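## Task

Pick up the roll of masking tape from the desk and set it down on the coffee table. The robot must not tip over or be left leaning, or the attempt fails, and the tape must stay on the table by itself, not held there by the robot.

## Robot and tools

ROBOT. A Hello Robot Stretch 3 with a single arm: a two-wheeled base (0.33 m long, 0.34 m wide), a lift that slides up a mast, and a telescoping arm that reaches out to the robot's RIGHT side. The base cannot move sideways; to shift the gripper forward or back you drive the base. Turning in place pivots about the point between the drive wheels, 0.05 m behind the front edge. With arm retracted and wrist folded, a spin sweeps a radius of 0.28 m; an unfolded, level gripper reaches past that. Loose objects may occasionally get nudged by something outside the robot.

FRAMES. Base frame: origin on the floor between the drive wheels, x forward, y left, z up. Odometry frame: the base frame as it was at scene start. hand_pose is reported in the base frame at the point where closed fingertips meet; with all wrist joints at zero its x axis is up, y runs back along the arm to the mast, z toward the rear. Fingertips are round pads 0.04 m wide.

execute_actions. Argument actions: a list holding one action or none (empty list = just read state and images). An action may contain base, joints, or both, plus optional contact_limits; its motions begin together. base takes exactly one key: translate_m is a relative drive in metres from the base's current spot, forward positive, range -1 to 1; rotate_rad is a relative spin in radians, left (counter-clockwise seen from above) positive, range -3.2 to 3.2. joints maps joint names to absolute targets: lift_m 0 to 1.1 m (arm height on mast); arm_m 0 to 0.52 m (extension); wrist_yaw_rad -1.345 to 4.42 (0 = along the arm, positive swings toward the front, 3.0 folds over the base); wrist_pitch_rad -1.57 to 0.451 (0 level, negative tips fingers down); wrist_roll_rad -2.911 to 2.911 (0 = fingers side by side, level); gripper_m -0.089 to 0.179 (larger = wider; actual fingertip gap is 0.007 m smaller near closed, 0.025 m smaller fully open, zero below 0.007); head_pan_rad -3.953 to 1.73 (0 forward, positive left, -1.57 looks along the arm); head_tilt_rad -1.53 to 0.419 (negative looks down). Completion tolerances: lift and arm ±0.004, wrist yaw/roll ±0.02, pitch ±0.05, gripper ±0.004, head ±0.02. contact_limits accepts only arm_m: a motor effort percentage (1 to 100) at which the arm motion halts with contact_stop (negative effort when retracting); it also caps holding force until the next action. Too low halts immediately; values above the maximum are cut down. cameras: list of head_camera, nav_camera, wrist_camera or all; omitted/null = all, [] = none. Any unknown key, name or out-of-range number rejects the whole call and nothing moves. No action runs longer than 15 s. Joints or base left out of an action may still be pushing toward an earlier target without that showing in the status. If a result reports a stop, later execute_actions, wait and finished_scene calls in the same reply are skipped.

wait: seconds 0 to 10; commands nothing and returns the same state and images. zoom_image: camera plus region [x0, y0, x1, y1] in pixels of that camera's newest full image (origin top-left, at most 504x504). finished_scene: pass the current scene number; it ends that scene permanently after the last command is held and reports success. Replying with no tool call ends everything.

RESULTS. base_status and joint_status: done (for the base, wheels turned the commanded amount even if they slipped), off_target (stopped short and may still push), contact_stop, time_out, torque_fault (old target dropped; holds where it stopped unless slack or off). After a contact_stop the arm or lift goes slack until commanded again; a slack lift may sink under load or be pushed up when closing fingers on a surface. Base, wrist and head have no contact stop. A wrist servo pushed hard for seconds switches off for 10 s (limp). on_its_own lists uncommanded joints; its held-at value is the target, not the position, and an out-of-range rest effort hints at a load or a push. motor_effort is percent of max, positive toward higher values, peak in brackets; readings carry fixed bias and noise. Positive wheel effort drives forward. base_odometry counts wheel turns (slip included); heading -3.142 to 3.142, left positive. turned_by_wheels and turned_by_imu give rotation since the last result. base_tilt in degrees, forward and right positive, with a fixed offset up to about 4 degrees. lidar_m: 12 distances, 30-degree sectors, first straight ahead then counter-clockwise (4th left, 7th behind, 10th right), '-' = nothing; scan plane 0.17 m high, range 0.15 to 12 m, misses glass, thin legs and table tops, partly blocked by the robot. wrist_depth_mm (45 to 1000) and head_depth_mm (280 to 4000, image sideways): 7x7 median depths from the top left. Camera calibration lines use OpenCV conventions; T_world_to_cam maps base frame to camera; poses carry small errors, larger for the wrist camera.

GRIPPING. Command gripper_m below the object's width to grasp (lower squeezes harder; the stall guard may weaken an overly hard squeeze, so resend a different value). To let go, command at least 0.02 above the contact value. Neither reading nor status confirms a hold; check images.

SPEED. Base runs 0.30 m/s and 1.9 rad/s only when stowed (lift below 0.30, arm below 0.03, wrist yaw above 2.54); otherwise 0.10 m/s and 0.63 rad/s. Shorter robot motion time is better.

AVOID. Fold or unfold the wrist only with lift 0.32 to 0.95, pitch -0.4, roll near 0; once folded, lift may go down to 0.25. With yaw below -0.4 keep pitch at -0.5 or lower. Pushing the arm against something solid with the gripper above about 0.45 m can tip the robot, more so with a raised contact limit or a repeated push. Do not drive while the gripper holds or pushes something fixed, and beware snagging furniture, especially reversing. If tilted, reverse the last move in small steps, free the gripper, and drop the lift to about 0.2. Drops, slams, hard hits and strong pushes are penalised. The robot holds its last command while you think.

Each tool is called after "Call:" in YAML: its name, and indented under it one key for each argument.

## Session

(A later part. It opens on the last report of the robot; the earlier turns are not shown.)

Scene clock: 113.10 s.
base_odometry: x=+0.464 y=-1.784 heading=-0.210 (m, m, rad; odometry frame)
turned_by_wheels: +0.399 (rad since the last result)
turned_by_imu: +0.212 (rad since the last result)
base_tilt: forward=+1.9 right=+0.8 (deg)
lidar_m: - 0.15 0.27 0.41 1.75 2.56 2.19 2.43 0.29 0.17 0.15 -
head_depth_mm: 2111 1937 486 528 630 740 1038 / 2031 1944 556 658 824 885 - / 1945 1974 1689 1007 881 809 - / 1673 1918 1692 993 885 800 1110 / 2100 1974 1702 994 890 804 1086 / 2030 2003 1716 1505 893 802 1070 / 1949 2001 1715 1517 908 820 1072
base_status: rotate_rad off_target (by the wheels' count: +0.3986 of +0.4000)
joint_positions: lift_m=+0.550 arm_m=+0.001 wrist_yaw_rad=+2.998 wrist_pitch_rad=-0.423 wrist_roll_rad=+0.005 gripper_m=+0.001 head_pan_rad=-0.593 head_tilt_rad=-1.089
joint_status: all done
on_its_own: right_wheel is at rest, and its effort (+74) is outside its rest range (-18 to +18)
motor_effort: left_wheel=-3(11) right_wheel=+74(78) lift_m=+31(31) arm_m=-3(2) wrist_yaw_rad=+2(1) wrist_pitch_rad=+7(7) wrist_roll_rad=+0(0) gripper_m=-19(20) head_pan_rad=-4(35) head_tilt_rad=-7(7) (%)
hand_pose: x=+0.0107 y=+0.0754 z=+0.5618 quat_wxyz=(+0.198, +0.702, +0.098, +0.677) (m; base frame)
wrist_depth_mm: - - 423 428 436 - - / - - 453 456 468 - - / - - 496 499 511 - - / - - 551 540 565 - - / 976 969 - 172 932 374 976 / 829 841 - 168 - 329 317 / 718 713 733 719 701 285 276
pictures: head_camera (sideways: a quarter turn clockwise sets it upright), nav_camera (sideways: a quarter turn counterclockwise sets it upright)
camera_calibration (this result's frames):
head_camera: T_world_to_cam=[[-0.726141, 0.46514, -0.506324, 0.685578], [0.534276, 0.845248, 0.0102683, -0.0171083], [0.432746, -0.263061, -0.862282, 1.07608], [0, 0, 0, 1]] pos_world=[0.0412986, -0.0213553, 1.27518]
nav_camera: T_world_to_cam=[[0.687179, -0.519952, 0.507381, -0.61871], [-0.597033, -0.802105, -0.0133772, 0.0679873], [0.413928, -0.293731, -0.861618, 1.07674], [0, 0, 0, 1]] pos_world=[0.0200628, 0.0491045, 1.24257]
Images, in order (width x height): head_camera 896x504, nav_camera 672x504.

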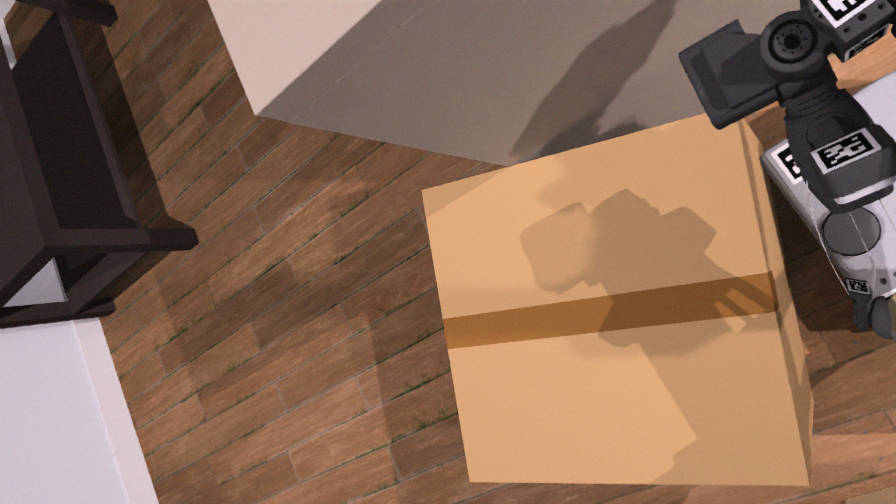

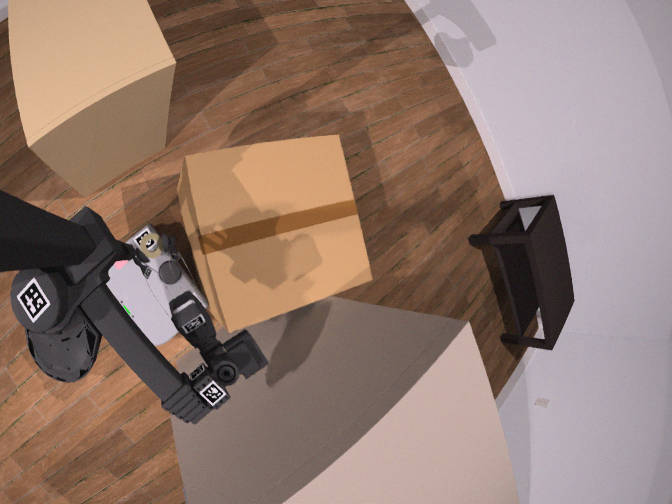

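Call:
execute_actions:
  actions:
    - {"base":{"translate_m":0.12}}
  cameras: ["head_camera"]

Scene clock: 116.07 s.
base_odometry: x=+0.581 y=-1.809 heading=-0.209 (m, m, rad; odometry frame)
turned_by_wheels: +0.001 (rad since the last result)
turned_by_imu: -0.393 (rad since the last result)
base_tilt: forward=+1.9 right=+1.0 (deg)
lidar_m: - - 0.15 0.19 0.42 1.87 2.24 2.48 0.34 0.19 0.15 -
head_depth_mm: 1986 549 474 439 554 728 1042 / 2190 552 477 489 658 923 - / 2270 1952 489 568 816 796 - / 2211 1971 514 697 876 800 747 / 2130 1993 1699 1497 891 803 741 / 1910 1944 1700 1503 894 809 735 / 1576 1859 1727 1510 890 806 736
base_status: translate_m off_target (by the wheels' count: +0.1195 of +0.1200)
joint_positions: lift_m=+0.550 arm_m=+0.001 wrist_yaw_rad=+2.998 wrist_pitch_rad=-0.423 wrist_roll_rad=+0.005 gripper_m=+0.001 head_pan_rad=-0.593 head_tilt_rad=-1.089
joint_status: not commanded
on_its_own: left_wheel is at rest, and its effort (+100) is outside its rest range (-18 to +18); right_wheel is at rest, and its effort (+59) is outside its rest range (-18 to +18)
motor_effort: left_wheel=+100(100) right_wheel=+59(74) lift_m=+31(31) arm_m=-3(3) wrist_yaw_rad=+2(2) wrist_pitch_rad=+7(7) wrist_roll_rad=+0(0) gripper_m=-19(19) head_pan_rad=-4(3) head_tilt_rad=-6(6) (%)
hand_pose: x=+0.0107 y=+0.0754 z=+0.5618 quat_wxyz=(+0.198, +0.702, +0.098, +0.677) (m; base frame)
wrist_depth_mm: 370 - 428 - - - - / 365 - 454 - - - - / 390 419 494 - - - - / 424 451 546 - - - 450 / 707 499 - 172 388 378 374 / 815 560 - 168 - 319 317 / 729 635 711 684 279 277 276
pictures: head_camera (sideways: a quarter turn clockwise sets it upright)
camera_calibration (this result's frames):
head_camera: T_world_to_cam=[[-0.725999, 0.465361, -0.506324, 0.685577], [0.534533, 0.845085, 0.0102683, -0.0171099], [0.432666, -0.263192, -0.862282, 1.07608], [0, 0, 0, 1]] pos_world=[0.0412922, -0.0213661, 1.27518]
Images, in order (width x height): head_camera 896x504.

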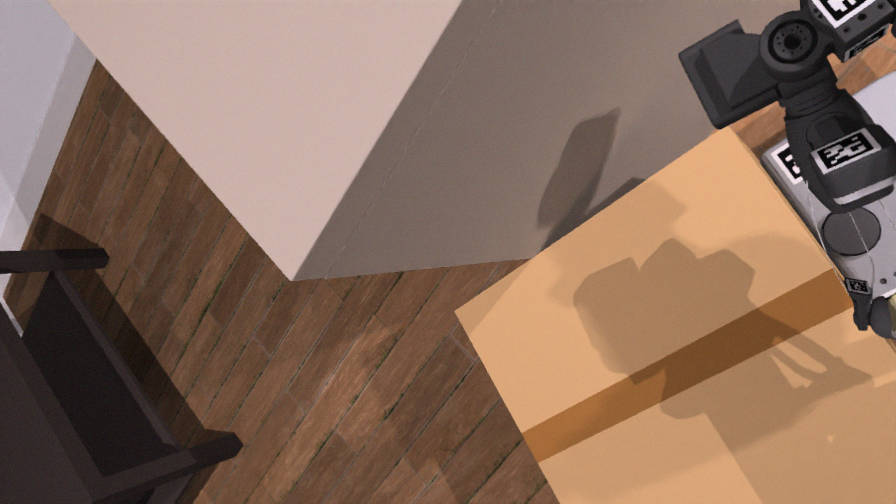

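Call:
execute_actions:
  actions:
    - {"base":{"translate_m":-0.45}}
  cameras: []

Call:
execute_actions:
  actions:
    - {"base":{"rotate_rad":3.08},"joints":{"head_pan_rad":-3.14}}
  cameras: ["head_camera","nav_camera"]

Scene clock: 124.47 s.
base_odometry: x=+0.141 y=-1.715 heading=-0.209 (m, m, rad; odometry frame)
turned_by_wheels: +0.000 (rad since the last result)
turned_by_imu: +0.001 (rad since the last result)
base_tilt: forward=+1.8 right=+1.0 (deg)
lidar_m: 0.50 0.52 0.36 0.90 1.52 1.70 2.27 1.81 2.17 2.24 0.45 0.47
head_depth_mm: 651 549 568 1399 1320 1201 1053 / 656 552 598 773 1284 1217 - / 659 576 671 879 1263 1191 - / 663 606 769 1056 1310 1199 1125 / 665 685 901 1050 1268 1207 1113 / 690 784 1078 1003 1112 1209 1095 / 756 1954 1147 1002 968 1193 1098
base_status: done
joint_positions: lift_m=+0.550 arm_m=+0.001 wrist_yaw_rad=+2.998 wrist_pitch_rad=-0.423 wrist_roll_rad=+0.005 gripper_m=+0.001 head_pan_rad=-0.593 head_tilt_rad=-1.089
joint_status: not commanded
motor_effort: left_wheel=+0(98) right_wheel=+1(58) lift_m=+31(31) arm_m=-3(2) wrist_yaw_rad=+2(3) wrist_pitch_rad=+7(7) wrist_roll_rad=+0(0) gripper_m=-21(20) head_pan_rad=-3(3) head_tilt_rad=-7(7) (%)
hand_pose: x=+0.0107 y=+0.0754 z=+0.5618 quat_wxyz=(+0.198, +0.702, +0.098, +0.677) (m; base frame)
wrist_depth_mm: - - - 919 408 429 517 / - - - 950 426 473 - / - - - 785 467 539 - / - - - - 520 625 - / 990 964 - 172 599 739 950 / 829 846 - 168 - 802 579 / 730 732 711 715 711 728 588
pictures: none
No camera images: the call's "cameras" was empty. Leave "cameras" out to get every camera's image.

Scene clock: 130.33 s.
base_odometry: x=+0.141 y=-1.715 heading=+2.871 (m, m, rad; odometry frame)
turned_by_wheels: +3.080 (rad since the last result)
turned_by_imu: +3.141 (rad since the last result)
base_tilt: forward=+1.8 right=+0.9 (deg)
lidar_m: 2.27 1.81 2.17 2.24 0.44 0.47 0.50 0.51 0.36 0.91 1.52 1.68
head_depth_mm: 683 725 806 903 965 - 1056 / 2149 950 1026 1082 - - 1058 / 2221 1959 1125 1022 - - - / 2314 1970 1124 1021 1283 - - / 2265 1982 1134 1027 1292 1229 - / 2247 1985 1608 1055 1314 - 1069 / 2221 1987 1717 1505 1146 925 1116
base_status: done
joint_positions: lift_m=+0.550 arm_m=+0.001 wrist_yaw_rad=+2.998 wrist_pitch_rad=-0.423 wrist_roll_rad=+0.005 gripper_m=+0.001 head_pan_rad=-3.133 head_tilt_rad=-1.089
joint_status: all done
motor_effort: left_wheel=-5(10) right_wheel=+6(8) lift_m=+31(31) arm_m=-3(4) wrist_yaw_rad=+2(2) wrist_pitch_rad=+7(7) wrist_roll_rad=+0(0) gripper_m=-20(19) head_pan_rad=-3(38) head_tilt_rad=-7(6) (%)
hand_pose: x=+0.0107 y=+0.0754 z=+0.5618 quat_wxyz=(+0.198, +0.702, +0.098, +0.677) (m; base frame)
wrist_depth_mm: 525 - - - - - - / 478 - - - - - - / 410 787 - - - - - / 423 707 - - - - - / 455 642 - 172 - 966 978 / 494 606 - 167 - 837 820 / 538 656 725 721 726 707 711
pictures: head_camera (sideways: a quarter turn clockwise sets it upright), nav_camera (sideways: a quarter turn counterclockwise sets it upright)
camera_calibration (this result's frames):
head_camera: T_world_to_cam=[[0.861913, 0.0272403, -0.506324, 0.67589], [0.0376125, -0.99924, 0.0102683, -0.0140787], [-0.50566, -0.0278946, -0.862282, 1.0818], [0, 0, 0, 1]] pos_world=[-0.0350058, -0.00230308, 1.27518]
nav_camera: T_world_to_cam=[[-0.860793, 0.0399985, 0.507381, -0.609267], [0.0385433, 0.999167, -0.0133772, 0.0641102], [-0.507494, 0.00804111, -0.861618, 1.08236], [0, 0, 0, 1]] pos_world=[0.0223659, -0.0483905, 1.24257]
Images, in order (width x height): head_camera 896x504, nav_camera 672x504.

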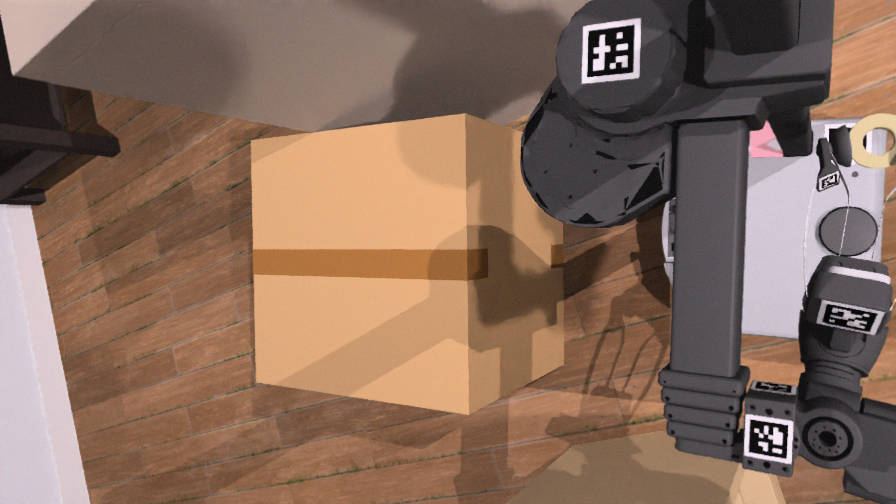

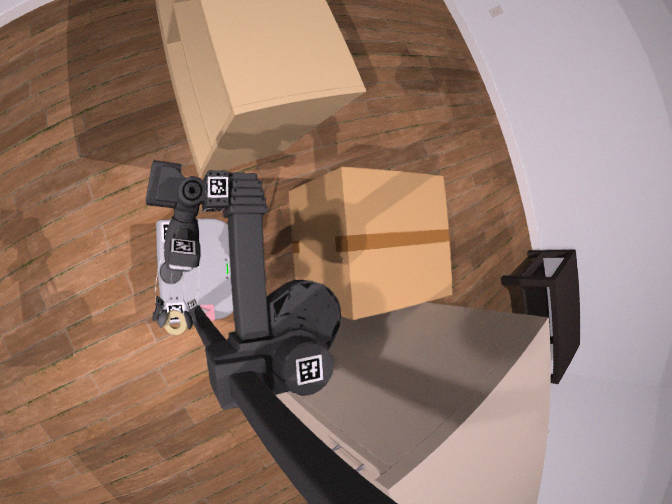

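Call:
execute_actions:
  actions:
    - {"base":{"translate_m":-0.36},"joints":{"lift_m":0.66}}
  cameras: ["head_camera","nav_camera"]

Scene clock: 135.67 s.
base_odometry: x=+0.487 y=-1.812 heading=+2.871 (m, m, rad; odometry frame)
turned_by_wheels: +0.000 (rad since the last result)
turned_by_imu: +0.013 (rad since the last result)
base_tilt: forward=+1.7 right=+1.0 (deg)
lidar_m: 2.61 2.15 2.41 0.30 0.30 0.29 0.27 0.28 0.35 0.40 0.40 1.83
head_depth_mm: 1951 1926 588 638 - - 1039 / 1711 1899 1684 1514 - - 1054 / 2093 1953 1687 1004 - - - / 2162 1966 1680 996 899 - - / 2095 1967 1695 997 905 - - / 2010 1994 1715 1000 893 1167 1131 / 1967 1988 1722 1506 1348 - -
base_status: translate_m off_target (by the wheels' count: -0.3597 of -0.3600)
joint_positions: lift_m=+0.660 arm_m=+0.001 wrist_yaw_rad=+3.000 wrist_pitch_rad=-0.423 wrist_roll_rad=+0.005 gripper_m=+0.001 head_pan_rad=-3.134 head_tilt_rad=-1.090
joint_status: all done
on_its_own: left_wheel is at rest, and its effort (-50) is outside its rest range (-18 to +18); right_wheel is at rest, and its effort (-38) is outside its rest range (-18 to +18)
motor_effort: left_wheel=-50(94) right_wheel=-38(69) lift_m=+42(43) arm_m=-4(4) wrist_yaw_rad=+0(2) wrist_pitch_rad=+7(7) wrist_roll_rad=+0(0) gripper_m=-20(19) head_pan_rad=-2(3) head_tilt_rad=-7(6) (%)
hand_pose: x=+0.0103 y=+0.0755 z=+0.6714 quat_wxyz=(+0.197, +0.702, +0.099, +0.678) (m; base frame)
wrist_depth_mm: 259 - 313 352 - - - / 274 - 342 378 - - - / 293 311 373 416 - - - / 315 340 412 442 - - - / 341 370 - 172 - - - / 364 416 - 168 - 971 947 / 404 451 571 692 825 827 827
pictures: head_camera (sideways: a quarter turn clockwise sets it upright), nav_camera (sideways: a quarter turn counterclockwise sets it upright)
camera_calibration (this result's frames):
head_camera: T_world_to_cam=[[0.86235, 0.0263194, -0.505627, 0.67498], [0.0365331, -0.999279, 0.0102919, -0.0141027], [-0.504992, -0.0273473, -0.862691, 1.08233], [0, 0, 0, 1]] pos_world=[-0.0349867, -0.00225886, 1.27515]
nav_camera: T_world_to_cam=[[-0.861159, 0.0409181, 0.506686, -0.608359], [0.0396251, 0.999126, -0.0133392, 0.0640542], [-0.506788, 0.00859026, -0.862028, 1.08289], [0, 0, 0, 1]] pos_world=[0.0223619, -0.0484075, 1.24258]
Images, in order (width x height): head_camera 896x504, nav_camera 672x504.

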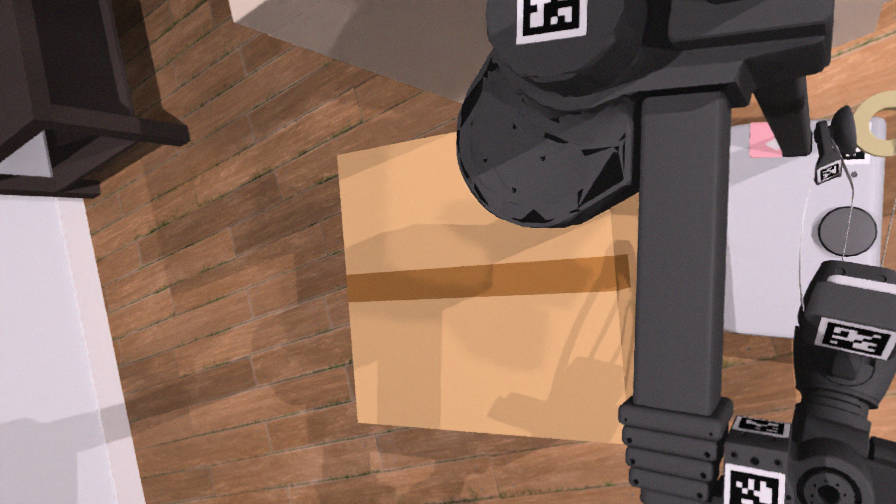

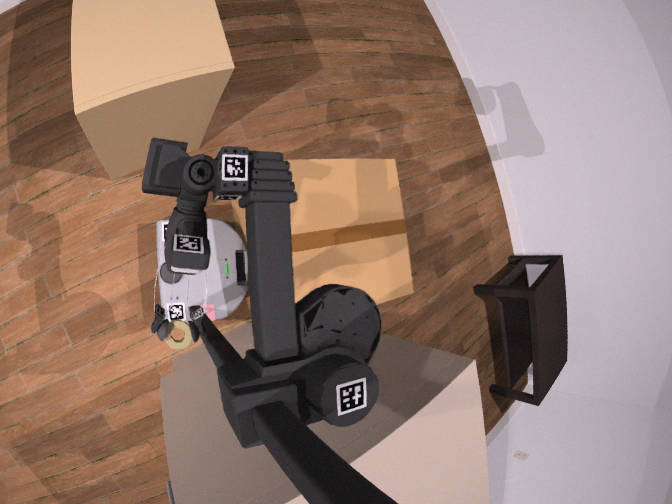

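Call:
execute_actions:
  actions:
    - {"base":{"rotate_rad":0.2}}
  cameras: []

Call:
execute_actions:
  actions:
    - {"base":{"translate_m":-0.3}}
  cameras: ["head_camera","nav_camera"]

Scene clock: 137.20 s.
base_odometry: x=+0.487 y=-1.812 heading=+3.070 (m, m, rad; odometry frame)
turned_by_wheels: +0.199 (rad since the last result)
turned_by_imu: +0.200 (rad since the last result)
base_tilt: forward=+1.9 right=+0.9 (deg)
lidar_m: 2.15 2.40 0.33 0.30 0.30 0.28 0.27 0.29 0.43 0.40 0.40 2.06
head_depth_mm: 2003 1879 1678 1491 - - 1008 / 2152 1943 1671 1000 - - 1058 / 2085 1962 1681 1006 - - - / 2096 1956 1692 988 900 - - / 2041 1979 1701 997 913 - - / 2035 1973 1709 1486 1297 1167 1123 / 2017 1985 1710 1504 1343 - -
base_status: rotate_rad off_target (by the wheels' count: +0.1992 of +0.2000)
joint_positions: lift_m=+0.660 arm_m=+0.001 wrist_yaw_rad=+3.000 wrist_pitch_rad=-0.423 wrist_roll_rad=+0.005 gripper_m=+0.001 head_pan_rad=-3.134 head_tilt_rad=-1.090
joint_status: not commanded
on_its_own: left_wheel is at rest, and its effort (-46) is outside its rest range (-18 to +18)
motor_effort: left_wheel=-46(82) right_wheel=-7(32) lift_m=+42(42) arm_m=-2(3) wrist_yaw_rad=+0(1) wrist_pitch_rad=+7(7) wrist_roll_rad=+0(0) gripper_m=-19(20) head_pan_rad=-3(3) head_tilt_rad=-6(6) (%)
hand_pose: x=+0.0103 y=+0.0755 z=+0.6714 quat_wxyz=(+0.197, +0.702, +0.099, +0.678) (m; base frame)
wrist_depth_mm: 274 - 309 329 354 - - / 295 - 333 356 395 - - / 317 329 363 388 442 - - / 346 362 402 424 - - - / 376 405 - 172 - - - / 413 450 - 168 - 951 968 / 395 496 569 635 838 830 824
pictures: none
No camera images: the call's "cameras" was empty. Leave "cameras" out to get every camera's image.

Scene clock: 141.20 s.
base_odometry: x=+0.786 y=-1.833 heading=+3.069 (m, m, rad; odometry frame)
turned_by_wheels: +0.000 (rad since the last result)
turned_by_imu: +0.001 (rad since the last result)
base_tilt: forward=+1.9 right=+0.8 (deg)
lidar_m: 2.45 0.43 0.28 0.26 0.26 0.28 0.27 0.29 1.82 0.44 0.44 0.55
head_depth_mm: 1801 1849 1667 1491 - - 871 / 1822 1931 1668 1001 - - 1055 / 1803 1943 1686 1010 - - - / 1793 1941 1692 992 900 - - / 1779 1942 1706 993 913 - - / 1746 1943 1709 1503 1278 1165 1128 / 1727 1941 1692 1498 1338 - -
base_status: translate_m off_target (by the wheels' count: -0.2997 of -0.3000)
joint_positions: lift_m=+0.660 arm_m=+0.001 wrist_yaw_rad=+3.000 wrist_pitch_rad=-0.423 wrist_roll_rad=+0.005 gripper_m=+0.001 head_pan_rad=-3.134 head_tilt_rad=-1.090
joint_status: not commanded
on_its_own: left_wheel is at rest, and its effort (-50) is outside its rest range (-18 to +18); right_wheel is at rest, and its effort (-39) is outside its rest range (-18 to +18)
motor_effort: left_wheel=-50(81) right_wheel=-39(58) lift_m=+41(42) arm_m=-3(2) wrist_yaw_rad=+0(0) wrist_pitch_rad=+7(7) wrist_roll_rad=+0(0) gripper_m=-20(19) head_pan_rad=-3(3) head_tilt_rad=-7(5) (%)
hand_pose: x=+0.0103 y=+0.0755 z=+0.6714 quat_wxyz=(+0.197, +0.702, +0.099, +0.678) (m; base frame)
wrist_depth_mm: - - 272 293 312 337 365 / - - 295 316 342 370 409 / - - 324 345 376 413 461 / - - 358 372 423 467 - / - - - 172 479 538 - / 949 957 - 169 - 625 952 / 401 831 528 565 644 826 828
pictures: head_camera (sideways: a quarter turn clockwise sets it upright), nav_camera (sideways: a quarter turn counterclockwise sets it upright)
camera_calibration (this result's frames):
head_camera: T_world_to_cam=[[0.86235, 0.0263196, -0.505628, 0.67498], [0.0365333, -0.999279, 0.0102919, -0.0141027], [-0.504992, -0.0273475, -0.86269, 1.08233], [0, 0, 0, 1]] pos_world=[-0.0349867, -0.00225887, 1.27515]
nav_camera: T_world_to_cam=[[-0.861159, 0.0409179, 0.506686, -0.608359], [0.0396249, 0.999126, -0.0133393, 0.0640542], [-0.506789, 0.00859014, -0.862028, 1.08289], [0, 0, 0, 1]] pos_world=[0.0223619, -0.0484075, 1.24258]
Images, in order (width x height): head_camera 896x504, nav_camera 672x504.

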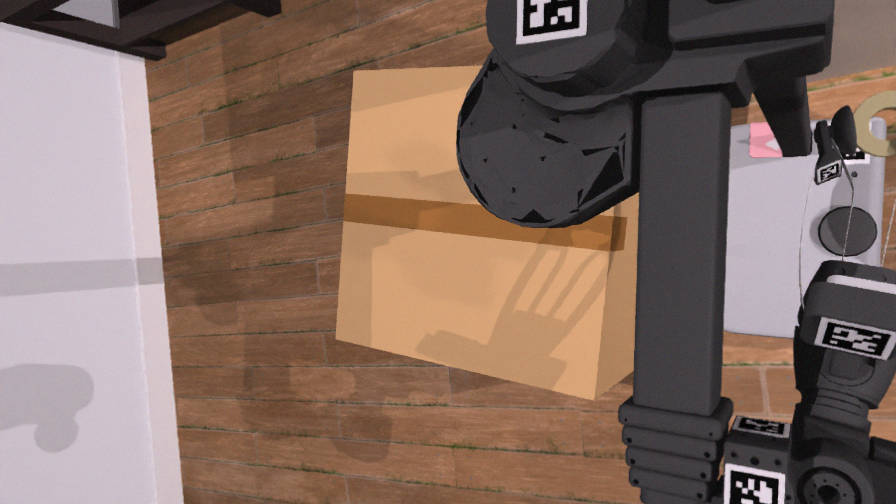

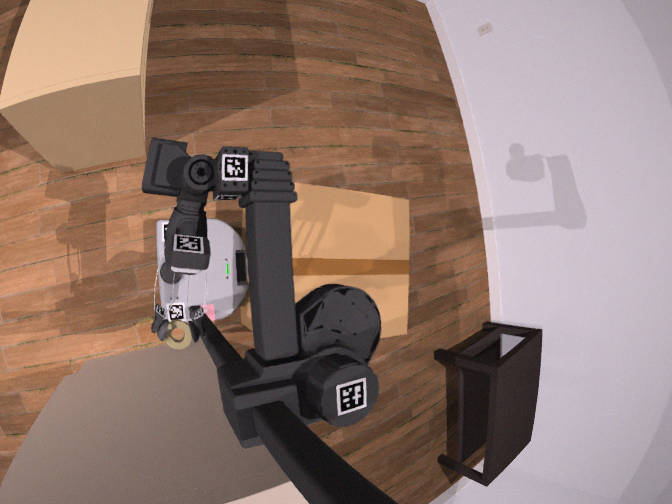

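Call:
execute_actions:
  actions:
    - {"base":{"translate_m":-0.75}}
  cameras: ["head_camera","nav_camera"]

Scene clock: 150.40 s.
base_odometry: x=+1.534 y=-1.887 heading=+3.069 (m, m, rad; odometry frame)
turned_by_wheels: +0.000 (rad since the last result)
turned_by_imu: +0.001 (rad since the last result)
base_tilt: forward=+1.9 right=+0.9 (deg)
lidar_m: 3.17 0.68 0.84 1.73 0.81 0.28 0.27 0.29 1.40 1.77 1.38 0.95
head_depth_mm: 1088 1318 1574 1491 - - 1051 / 1076 1298 1544 1000 - - 1058 / 1064 1286 1510 1004 - - - / 1050 1268 1487 989 901 - - / 1044 1247 1463 996 904 - - / 1032 1239 1532 1493 1270 1176 1126 / 1020 1216 1524 1498 1345 - -
base_status: translate_m off_target (by the wheels' count: -0.7497 of -0.7500)
joint_positions: lift_m=+0.660 arm_m=+0.001 wrist_yaw_rad=+3.000 wrist_pitch_rad=-0.423 wrist_roll_rad=+0.005 gripper_m=+0.001 head_pan_rad=-3.134 head_tilt_rad=-1.090
joint_status: not commanded
on_its_own: left_wheel is at rest, and its effort (-48) is outside its rest range (-18 to +18); right_wheel is at rest, and its effort (-41) is outside its rest range (-18 to +18)
motor_effort: left_wheel=-48(70) right_wheel=-41(62) lift_m=+42(42) arm_m=-3(2) wrist_yaw_rad=+1(0) wrist_pitch_rad=+7(7) wrist_roll_rad=+0(0) gripper_m=-19(20) head_pan_rad=-3(3) head_tilt_rad=-6(6) (%)
hand_pose: x=+0.0103 y=+0.0755 z=+0.6714 quat_wxyz=(+0.197, +0.702, +0.099, +0.678) (m; base frame)
wrist_depth_mm: - - - - - 848 641 / - - - - - 876 663 / - - - - - 902 668 / - - - - - 930 692 / 996 - - 172 - 961 703 / 875 975 - 168 - 936 718 / 407 844 825 842 850 836 750
pictures: head_camera (sideways: a quarter turn clockwise sets it upright), nav_camera (sideways: a quarter turn counterclockwise sets it upright)
camera_calibration (this result's frames):
head_camera: T_world_to_cam=[[0.86235, 0.0263192, -0.505628, 0.67498], [0.0365329, -0.999279, 0.0102919, -0.0141027], [-0.504992, -0.0273472, -0.86269, 1.08233], [0, 0, 0, 1]] pos_world=[-0.0349867, -0.00225885, 1.27515]
nav_camera: T_world_to_cam=[[-0.861159, 0.0409183, 0.506686, -0.608359], [0.0396253, 0.999126, -0.0133393, 0.0640542], [-0.506789, 0.00859038, -0.862028, 1.08289], [0, 0, 0, 1]] pos_world=[0.0223619, -0.0484075, 1.24258]
Images, in order (width x height): head_camera 896x504, nav_camera 672x504.

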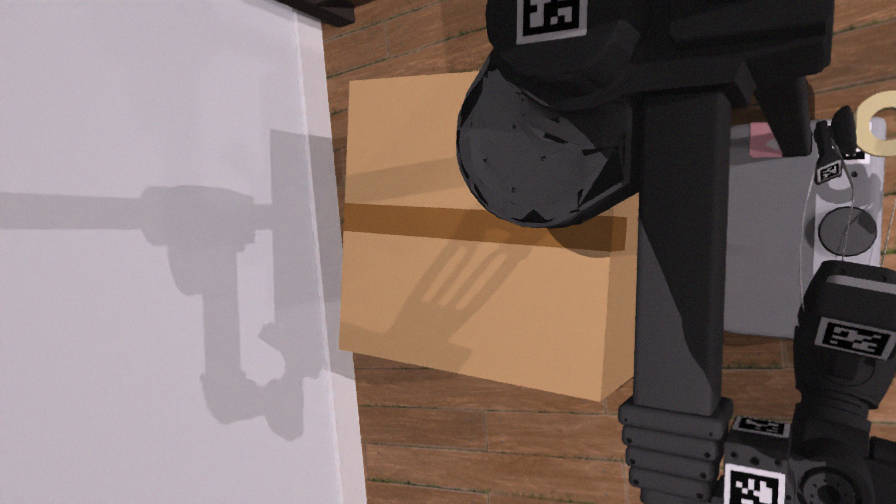

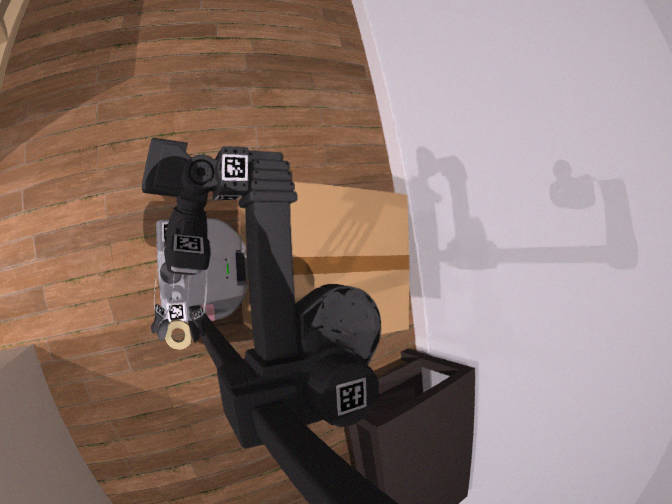

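Call:
execute_actions:
  actions:
    - {"base":{"translate_m":0.05}}
  cameras: []

Call:
execute_actions:
  actions:
    - {"base":{"rotate_rad":-1.43},"joints":{"head_pan_rad":-2.2,"head_tilt_rad":-0.85}}
  cameras: ["head_camera"]

Scene clock: 152.23 s.
base_odometry: x=+1.484 y=-1.884 heading=+3.069 (m, m, rad; odometry frame)
turned_by_wheels: +0.000 (rad since the last result)
turned_by_imu: +0.000 (rad since the last result)
base_tilt: forward=+1.8 right=+1.0 (deg)
lidar_m: 3.13 0.64 0.77 1.60 1.81 0.33 0.32 0.34 1.46 1.77 1.35 0.91
head_depth_mm: 1133 1380 1603 1497 - - 1062 / 1124 1364 1576 999 - - 1054 / 1109 1342 1525 1007 - - - / 1106 1327 1501 993 928 - - / 1094 1307 1126 998 928 - - / 1081 1295 1603 1509 1292 1175 1131 / 1068 1267 1591 1517 1343 - -
base_status: done
joint_positions: lift_m=+0.660 arm_m=+0.001 wrist_yaw_rad=+3.000 wrist_pitch_rad=-0.423 wrist_roll_rad=+0.005 gripper_m=+0.001 head_pan_rad=-3.134 head_tilt_rad=-1.090
joint_status: not commanded
motor_effort: left_wheel=-4(45) right_wheel=+3(38) lift_m=+42(41) arm_m=-3(2) wrist_yaw_rad=+0(0) wrist_pitch_rad=+7(7) wrist_roll_rad=+0(0) gripper_m=-19(19) head_pan_rad=-3(3) head_tilt_rad=-8(6) (%)
hand_pose: x=+0.0103 y=+0.0755 z=+0.6714 quat_wxyz=(+0.197, +0.702, +0.099, +0.678) (m; base frame)
wrist_depth_mm: - - - - - 792 592 / - - - - - 808 603 / - - - - - 834 624 / - - - - - 877 637 / - - - 172 - 897 649 / 889 958 - 168 - 919 665 / 838 855 827 832 827 811 722
pictures: none
No camera images: the call's "cameras" was empty. Leave "cameras" out to get every camera's image.

Scene clock: 155.50 s.
base_odometry: x=+1.484 y=-1.884 heading=+1.639 (m, m, rad; odometry frame)
turned_by_wheels: -1.430 (rad since the last result)
turned_by_imu: -1.457 (rad since the last result)
base_tilt: forward=+1.9 right=+1.0 (deg)
lidar_m: 1.77 1.35 0.91 0.67 0.64 0.87 1.98 0.84 0.32 0.32 0.36 1.62
head_depth_mm: 1538 1745 1434 1566 1491 1275 1123 / 1411 1658 1442 1227 1454 1290 1156 / 1306 1514 1449 1499 1458 1311 - / 1210 1389 1501 1710 1500 890 1086 / 1129 1278 1485 1692 1009 871 - / 1060 1194 1375 1578 1009 869 802 / 999 1121 1274 1467 1013 870 789
base_status: done
joint_positions: lift_m=+0.660 arm_m=+0.001 wrist_yaw_rad=+3.000 wrist_pitch_rad=-0.423 wrist_roll_rad=+0.005 gripper_m=+0.001 head_pan_rad=-2.207 head_tilt_rad=-0.853
joint_status: all done
motor_effort: left_wheel=+4(9) right_wheel=-5(9) lift_m=+42(41) arm_m=-3(2) wrist_yaw_rad=+0(1) wrist_pitch_rad=+7(7) wrist_roll_rad=+0(0) gripper_m=-20(19) head_pan_rad=+3(35) head_tilt_rad=+2(26) (%)
hand_pose: x=+0.0103 y=+0.0755 z=+0.6714 quat_wxyz=(+0.197, +0.702, +0.099, +0.678) (m; base frame)
wrist_depth_mm: 562 - - - - 987 991 / 608 - - - - - - / 655 667 - - - - - / 716 742 - - - - - / 793 821 - 172 - - - / 875 901 - 168 - 954 953 / 843 830 827 847 842 835 828
pictures: head_camera (sideways: a quarter turn clockwise sets it upright)
camera_calibration (this result's frames):
head_camera: T_world_to_cam=[[0.411615, 0.590878, -0.693856, 0.922968], [0.822273, -0.569085, 0.00317132, -0.00962767], [-0.392989, -0.571844, -0.720107, 0.896262], [0, 0, 0, 1]] pos_world=[-0.0197701, -0.0383181, 1.28584]
Images, in order (width x height): head_camera 896x504.

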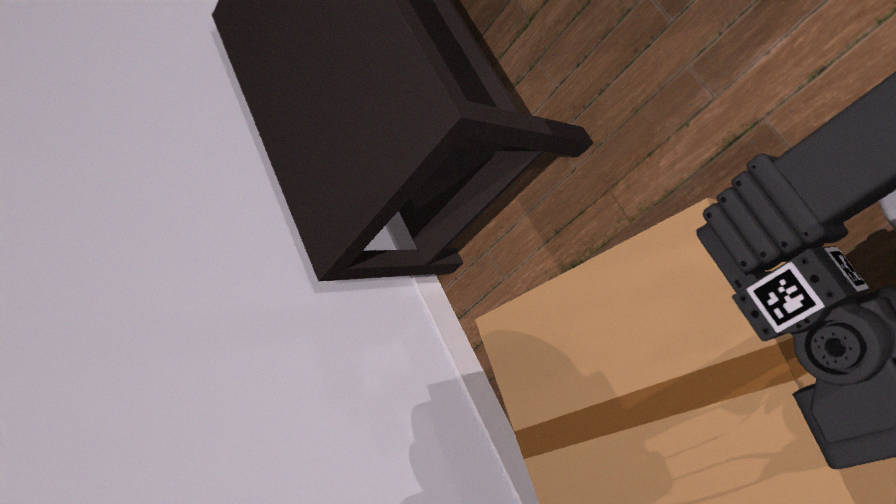

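Call:
execute_actions:
  actions:
    - {"base":{"translate_m":-0.86},"joints":{"wrist_yaw_rad":0,"wrist_pitch_rad":-0.5,"arm_m":0.35,"lift_m":0.56,"head_pan_rad":-1.6,"head_tilt_rad":-0.8}}

Scene clock: 165.80 s.
base_odometry: x=+1.543 y=-2.742 heading=+1.639 (m, m, rad; odometry frame)
turned_by_wheels: +0.000 (rad since the last result)
turned_by_imu: +0.004 (rad since the last result)
base_tilt: forward=+1.9 right=+1.0 (deg)
lidar_m: 2.62 0.87 0.63 0.61 0.63 0.86 1.12 0.83 1.21 1.05 0.57 0.66
head_depth_mm: 984 1124 1301 1210 999 1238 1135 / 982 1124 1307 1222 1024 1234 - / 983 1119 1305 1266 959 1251 1144 / 983 1124 1303 1243 984 1239 1143 / 984 1119 1290 1231 1009 1236 1143 / 986 1119 1298 1542 1532 1298 1143 / 980 1120 1301 1546 1567 1322 1148
base_status: done
joint_positions: lift_m=+0.560 arm_m=+0.350 wrist_yaw_rad=+0.002 wrist_pitch_rad=-0.515 wrist_roll_rad=+0.005 gripper_m=+0.001 head_pan_rad=-1.607 head_tilt_rad=-0.804
joint_status: all done
motor_effort: left_wheel=+3(3) right_wheel=-3(8) lift_m=+31(38) arm_m=+3(4) wrist_yaw_rad=-2(2) wrist_pitch_rad=+5(7) wrist_roll_rad=+0(0) gripper_m=-19(20) head_pan_rad=+3(35) head_tilt_rad=+2(10) (%)
hand_pose: x=-0.0212 y=-0.7057 z=+0.5516 quat_wxyz=(+0.682, +0.181, -0.685, -0.180) (m; base frame)
wrist_depth_mm: 537 545 537 536 536 540 541 / 591 593 584 567 578 566 576 / 650 646 438 435 435 435 435 / 743 364 361 359 357 359 356 / 809 306 317 173 316 306 304 / 268 267 - 168 - 265 265 / 237 237 236 236 236 236 234
pictures: head_camera (sideways: a quarter turn clockwise sets it upright), nav_camera (sideways: a quarter turn counterclockwise sets it upright), wrist_camera
camera_calibration (this result's frames):
head_camera: T_world_to_cam=[[0.00487621, 0.685179, -0.728359, 0.970413], [0.999984, -0.00535323, 0.00165882, -0.00874275], [-0.00276248, -0.728356, -0.685194, 0.848473], [0, 0, 0, 1]] pos_world=[0.00635457, -0.0469628, 1.28819]
nav_camera: T_world_to_cam=[[-0.0719896, -0.680827, 0.728898, -0.9027], [-0.996653, 0.077484, -0.0260605, 0.0869445], [-0.0387352, -0.728334, -0.684126, 0.848712], [0, 0, 0, 1]] pos_world=[0.0545436, -0.00317301, 1.24087]
wrist_camera: T_world_to_cam=[[-0.999748, -0.018696, -0.0124427, -0.0244043], [-0.00322319, 0.667757, -0.744372, 0.904645], [0.0222255, -0.744145, -0.667649, 0.0148402], [0, 0, 0, 1]] pos_world=[-0.0218122, -0.593496, 0.682997]
Images, in order (width x height): head_camera 896x504, nav_camera 672x504, wrist_camera 644x364.

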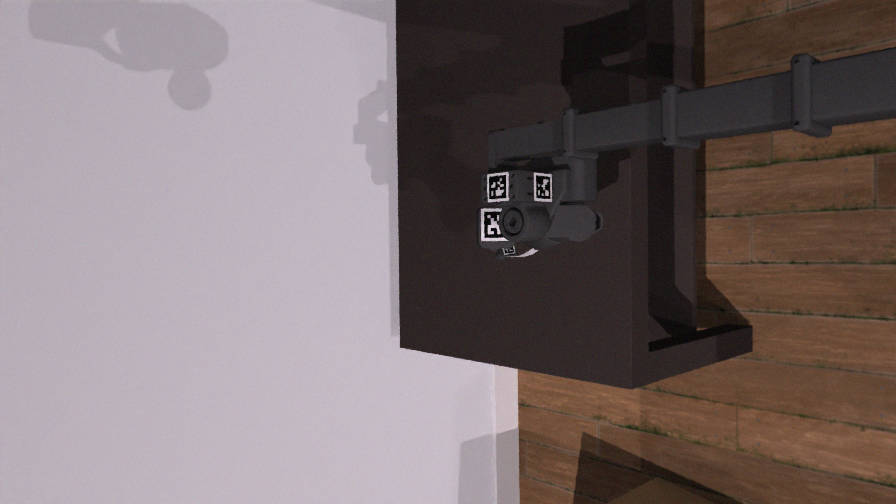

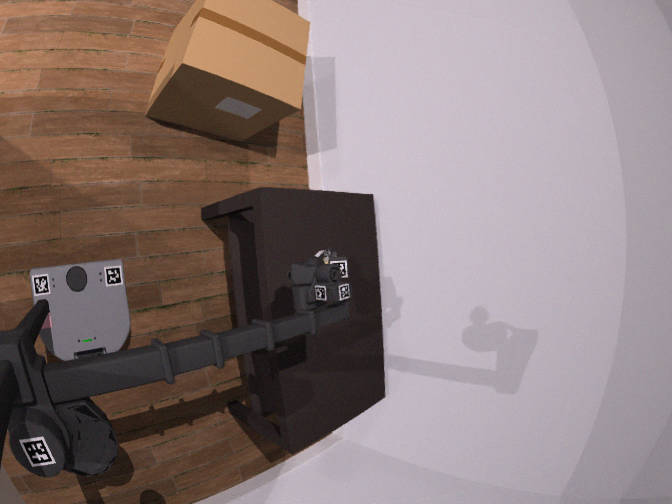

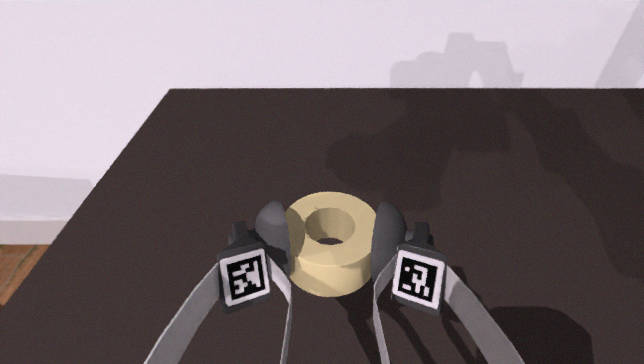

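Call:
execute_actions:
  actions:
    - {"joints":{"lift_m":0.479}}
  cameras: []

Call:
execute_actions:
  actions:
    - {"joints":{"gripper_m":0.1}}
  cameras: []

Call:
execute_actions:
  actions:
    - {"joints":{"lift_m":0.57}}
  cameras: ["wrist_camera"]

Scene clock: 167.67 s.
base_odometry: x=+1.543 y=-2.742 heading=+1.639 (m, m, rad; odometry frame)
turned_by_wheels: +0.000 (rad since the last result)
turned_by_imu: +0.000 (rad since the last result)
base_tilt: forward=+1.8 right=+1.0 (deg)
lidar_m: 2.63 0.87 0.63 0.61 0.63 0.86 1.12 0.83 1.20 1.05 0.57 0.66
head_depth_mm: 982 1123 1302 1212 1003 1243 1138 / 985 1114 1300 1223 1030 1240 - / 983 1125 1296 1223 - 1242 1136 / 984 1117 1300 1229 1009 1246 1145 / 985 1120 1297 1228 1010 1242 1147 / 985 1122 1295 1545 1538 1292 1140 / 985 1115 1294 1553 1569 1321 1148
base_status: not commanded
joint_positions: lift_m=+0.479 arm_m=+0.350 wrist_yaw_rad=+0.002 wrist_pitch_rad=-0.516 wrist_roll_rad=+0.005 gripper_m=+0.001 head_pan_rad=-1.607 head_tilt_rad=-0.804
joint_status: all done
motor_effort: left_wheel=+3(3) right_wheel=-4(4) lift_m=+30(28) arm_m=+3(4) wrist_yaw_rad=-1(1) wrist_pitch_rad=+5(5) wrist_roll_rad=+0(0) gripper_m=-19(19) head_pan_rad=+3(3) head_tilt_rad=+2(3) (%)
hand_pose: x=-0.0212 y=-0.7056 z=+0.4705 quat_wxyz=(+0.682, +0.181, -0.685, -0.181) (m; base frame)
wrist_depth_mm: 539 530 527 520 518 524 514 / 595 366 364 364 363 362 359 / 303 286 287 286 286 283 284 / 239 238 237 236 236 236 235 / 203 202 207 173 207 200 200 / 176 176 - 167 - 175 174 / 155 156 154 155 155 154 154
pictures: none
No camera images: the call's "cameras" was empty. Leave "cameras" out to get every camera's image.

Scene clock: 169.17 s.
base_odometry: x=+1.543 y=-2.742 heading=+1.639 (m, m, rad; odometry frame)
turned_by_wheels: +0.000 (rad since the last result)
turned_by_imu: +0.000 (rad since the last result)
base_tilt: forward=+1.8 right=+1.0 (deg)
lidar_m: 2.63 0.87 0.63 0.61 0.63 0.86 1.12 0.83 1.20 1.05 0.56 0.67
head_depth_mm: 985 1124 1304 1215 1001 1233 1133 / 985 1120 1304 1226 1029 1236 - / 983 1116 1290 1222 - 1246 1145 / 988 1118 1295 1230 997 1243 1146 / 981 1114 1292 1233 1008 1233 1147 / 983 1115 1298 1556 1526 1296 1147 / 977 1119 1294 1556 1566 1324 1151
base_status: not commanded
joint_positions: lift_m=+0.479 arm_m=+0.350 wrist_yaw_rad=+0.002 wrist_pitch_rad=-0.516 wrist_roll_rad=+0.005 gripper_m=+0.100 head_pan_rad=-1.607 head_tilt_rad=-0.804
joint_status: all done
motor_effort: left_wheel=+3(3) right_wheel=-3(3) lift_m=+30(31) arm_m=+4(4) wrist_yaw_rad=-2(1) wrist_pitch_rad=+5(5) wrist_roll_rad=+0(0) gripper_m=+0(87) head_pan_rad=+3(3) head_tilt_rad=+3(3) (%)
hand_pose: x=-0.0212 y=-0.7056 z=+0.4705 quat_wxyz=(+0.682, +0.181, -0.685, -0.181) (m; base frame)
wrist_depth_mm: 538 532 517 524 525 515 521 / 591 370 367 364 361 361 361 / 303 288 287 286 284 284 283 / 239 237 237 236 235 235 234 / 202 203 207 176 201 202 198 / 176 178 173 166 171 179 174 / 155 155 155 155 154 154 153
pictures: none
No camera images: the call's "cameras" was empty. Leave "cameras" out to get every camera's image.

Scene clock: 170.83 s.
base_odometry: x=+1.543 y=-2.742 heading=+1.639 (m, m, rad; odometry frame)
turned_by_wheels: +0.000 (rad since the last result)
turned_by_imu: +0.000 (rad since the last result)
base_tilt: forward=+1.8 right=+1.0 (deg)
lidar_m: 2.62 0.87 0.63 0.61 0.63 0.86 1.12 0.83 1.21 1.05 0.57 0.67
head_depth_mm: 983 1126 1301 1213 1002 1231 1135 / 989 1118 1299 1218 1000 1241 1121 / 980 1115 1300 1266 961 1239 1141 / 984 1117 1297 1243 984 1246 1139 / 986 1120 1298 1224 1013 1232 1149 / 981 1115 1304 1534 1535 1291 1144 / 982 1116 1296 1539 1562 1333 1154
base_status: not commanded
joint_positions: lift_m=+0.570 arm_m=+0.350 wrist_yaw_rad=+0.002 wrist_pitch_rad=-0.516 wrist_roll_rad=+0.005 gripper_m=+0.100 head_pan_rad=-1.607 head_tilt_rad=-0.804
joint_status: all done
motor_effort: left_wheel=+3(3) right_wheel=-3(4) lift_m=+42(41) arm_m=+5(3) wrist_yaw_rad=-2(1) wrist_pitch_rad=+5(5) wrist_roll_rad=+0(0) gripper_m=+0(0) head_pan_rad=+3(3) head_tilt_rad=+1(3) (%)
hand_pose: x=-0.0212 y=-0.7056 z=+0.5612 quat_wxyz=(+0.682, +0.181, -0.685, -0.181) (m; base frame)
wrist_depth_mm: 536 533 540 539 540 533 543 / 594 589 585 589 578 585 578 / 659 641 454 453 451 447 448 / 755 378 375 375 373 373 372 / 823 323 328 319 320 323 315 / 278 283 274 277 275 282 273 / 246 247 246 225 246 246 243
pictures: wrist_camera
camera_calibration (this result's frames):
wrist_camera: T_world_to_cam=[[-0.999748, -0.0186884, -0.0124504, -0.0242756], [-0.00322259, 0.668098, -0.744067, 0.911753], [0.0222235, -0.743839, -0.667989, 0.021646], [0, 0, 0, 1]] pos_world=[-0.0218124, -0.593493, 0.692562]
Images, in order (width x height): wrist_camera 644x364.

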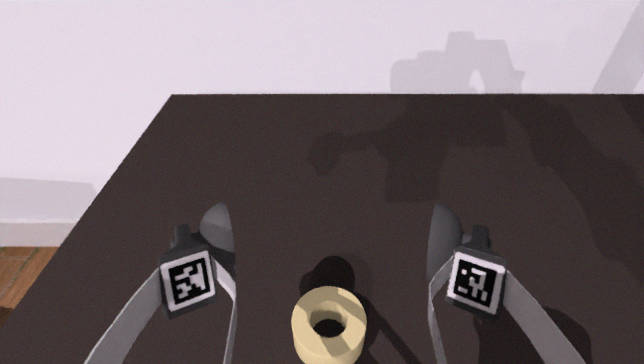

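Call:
finished_scene:
  scene: 2

The scene is finished: the task was done.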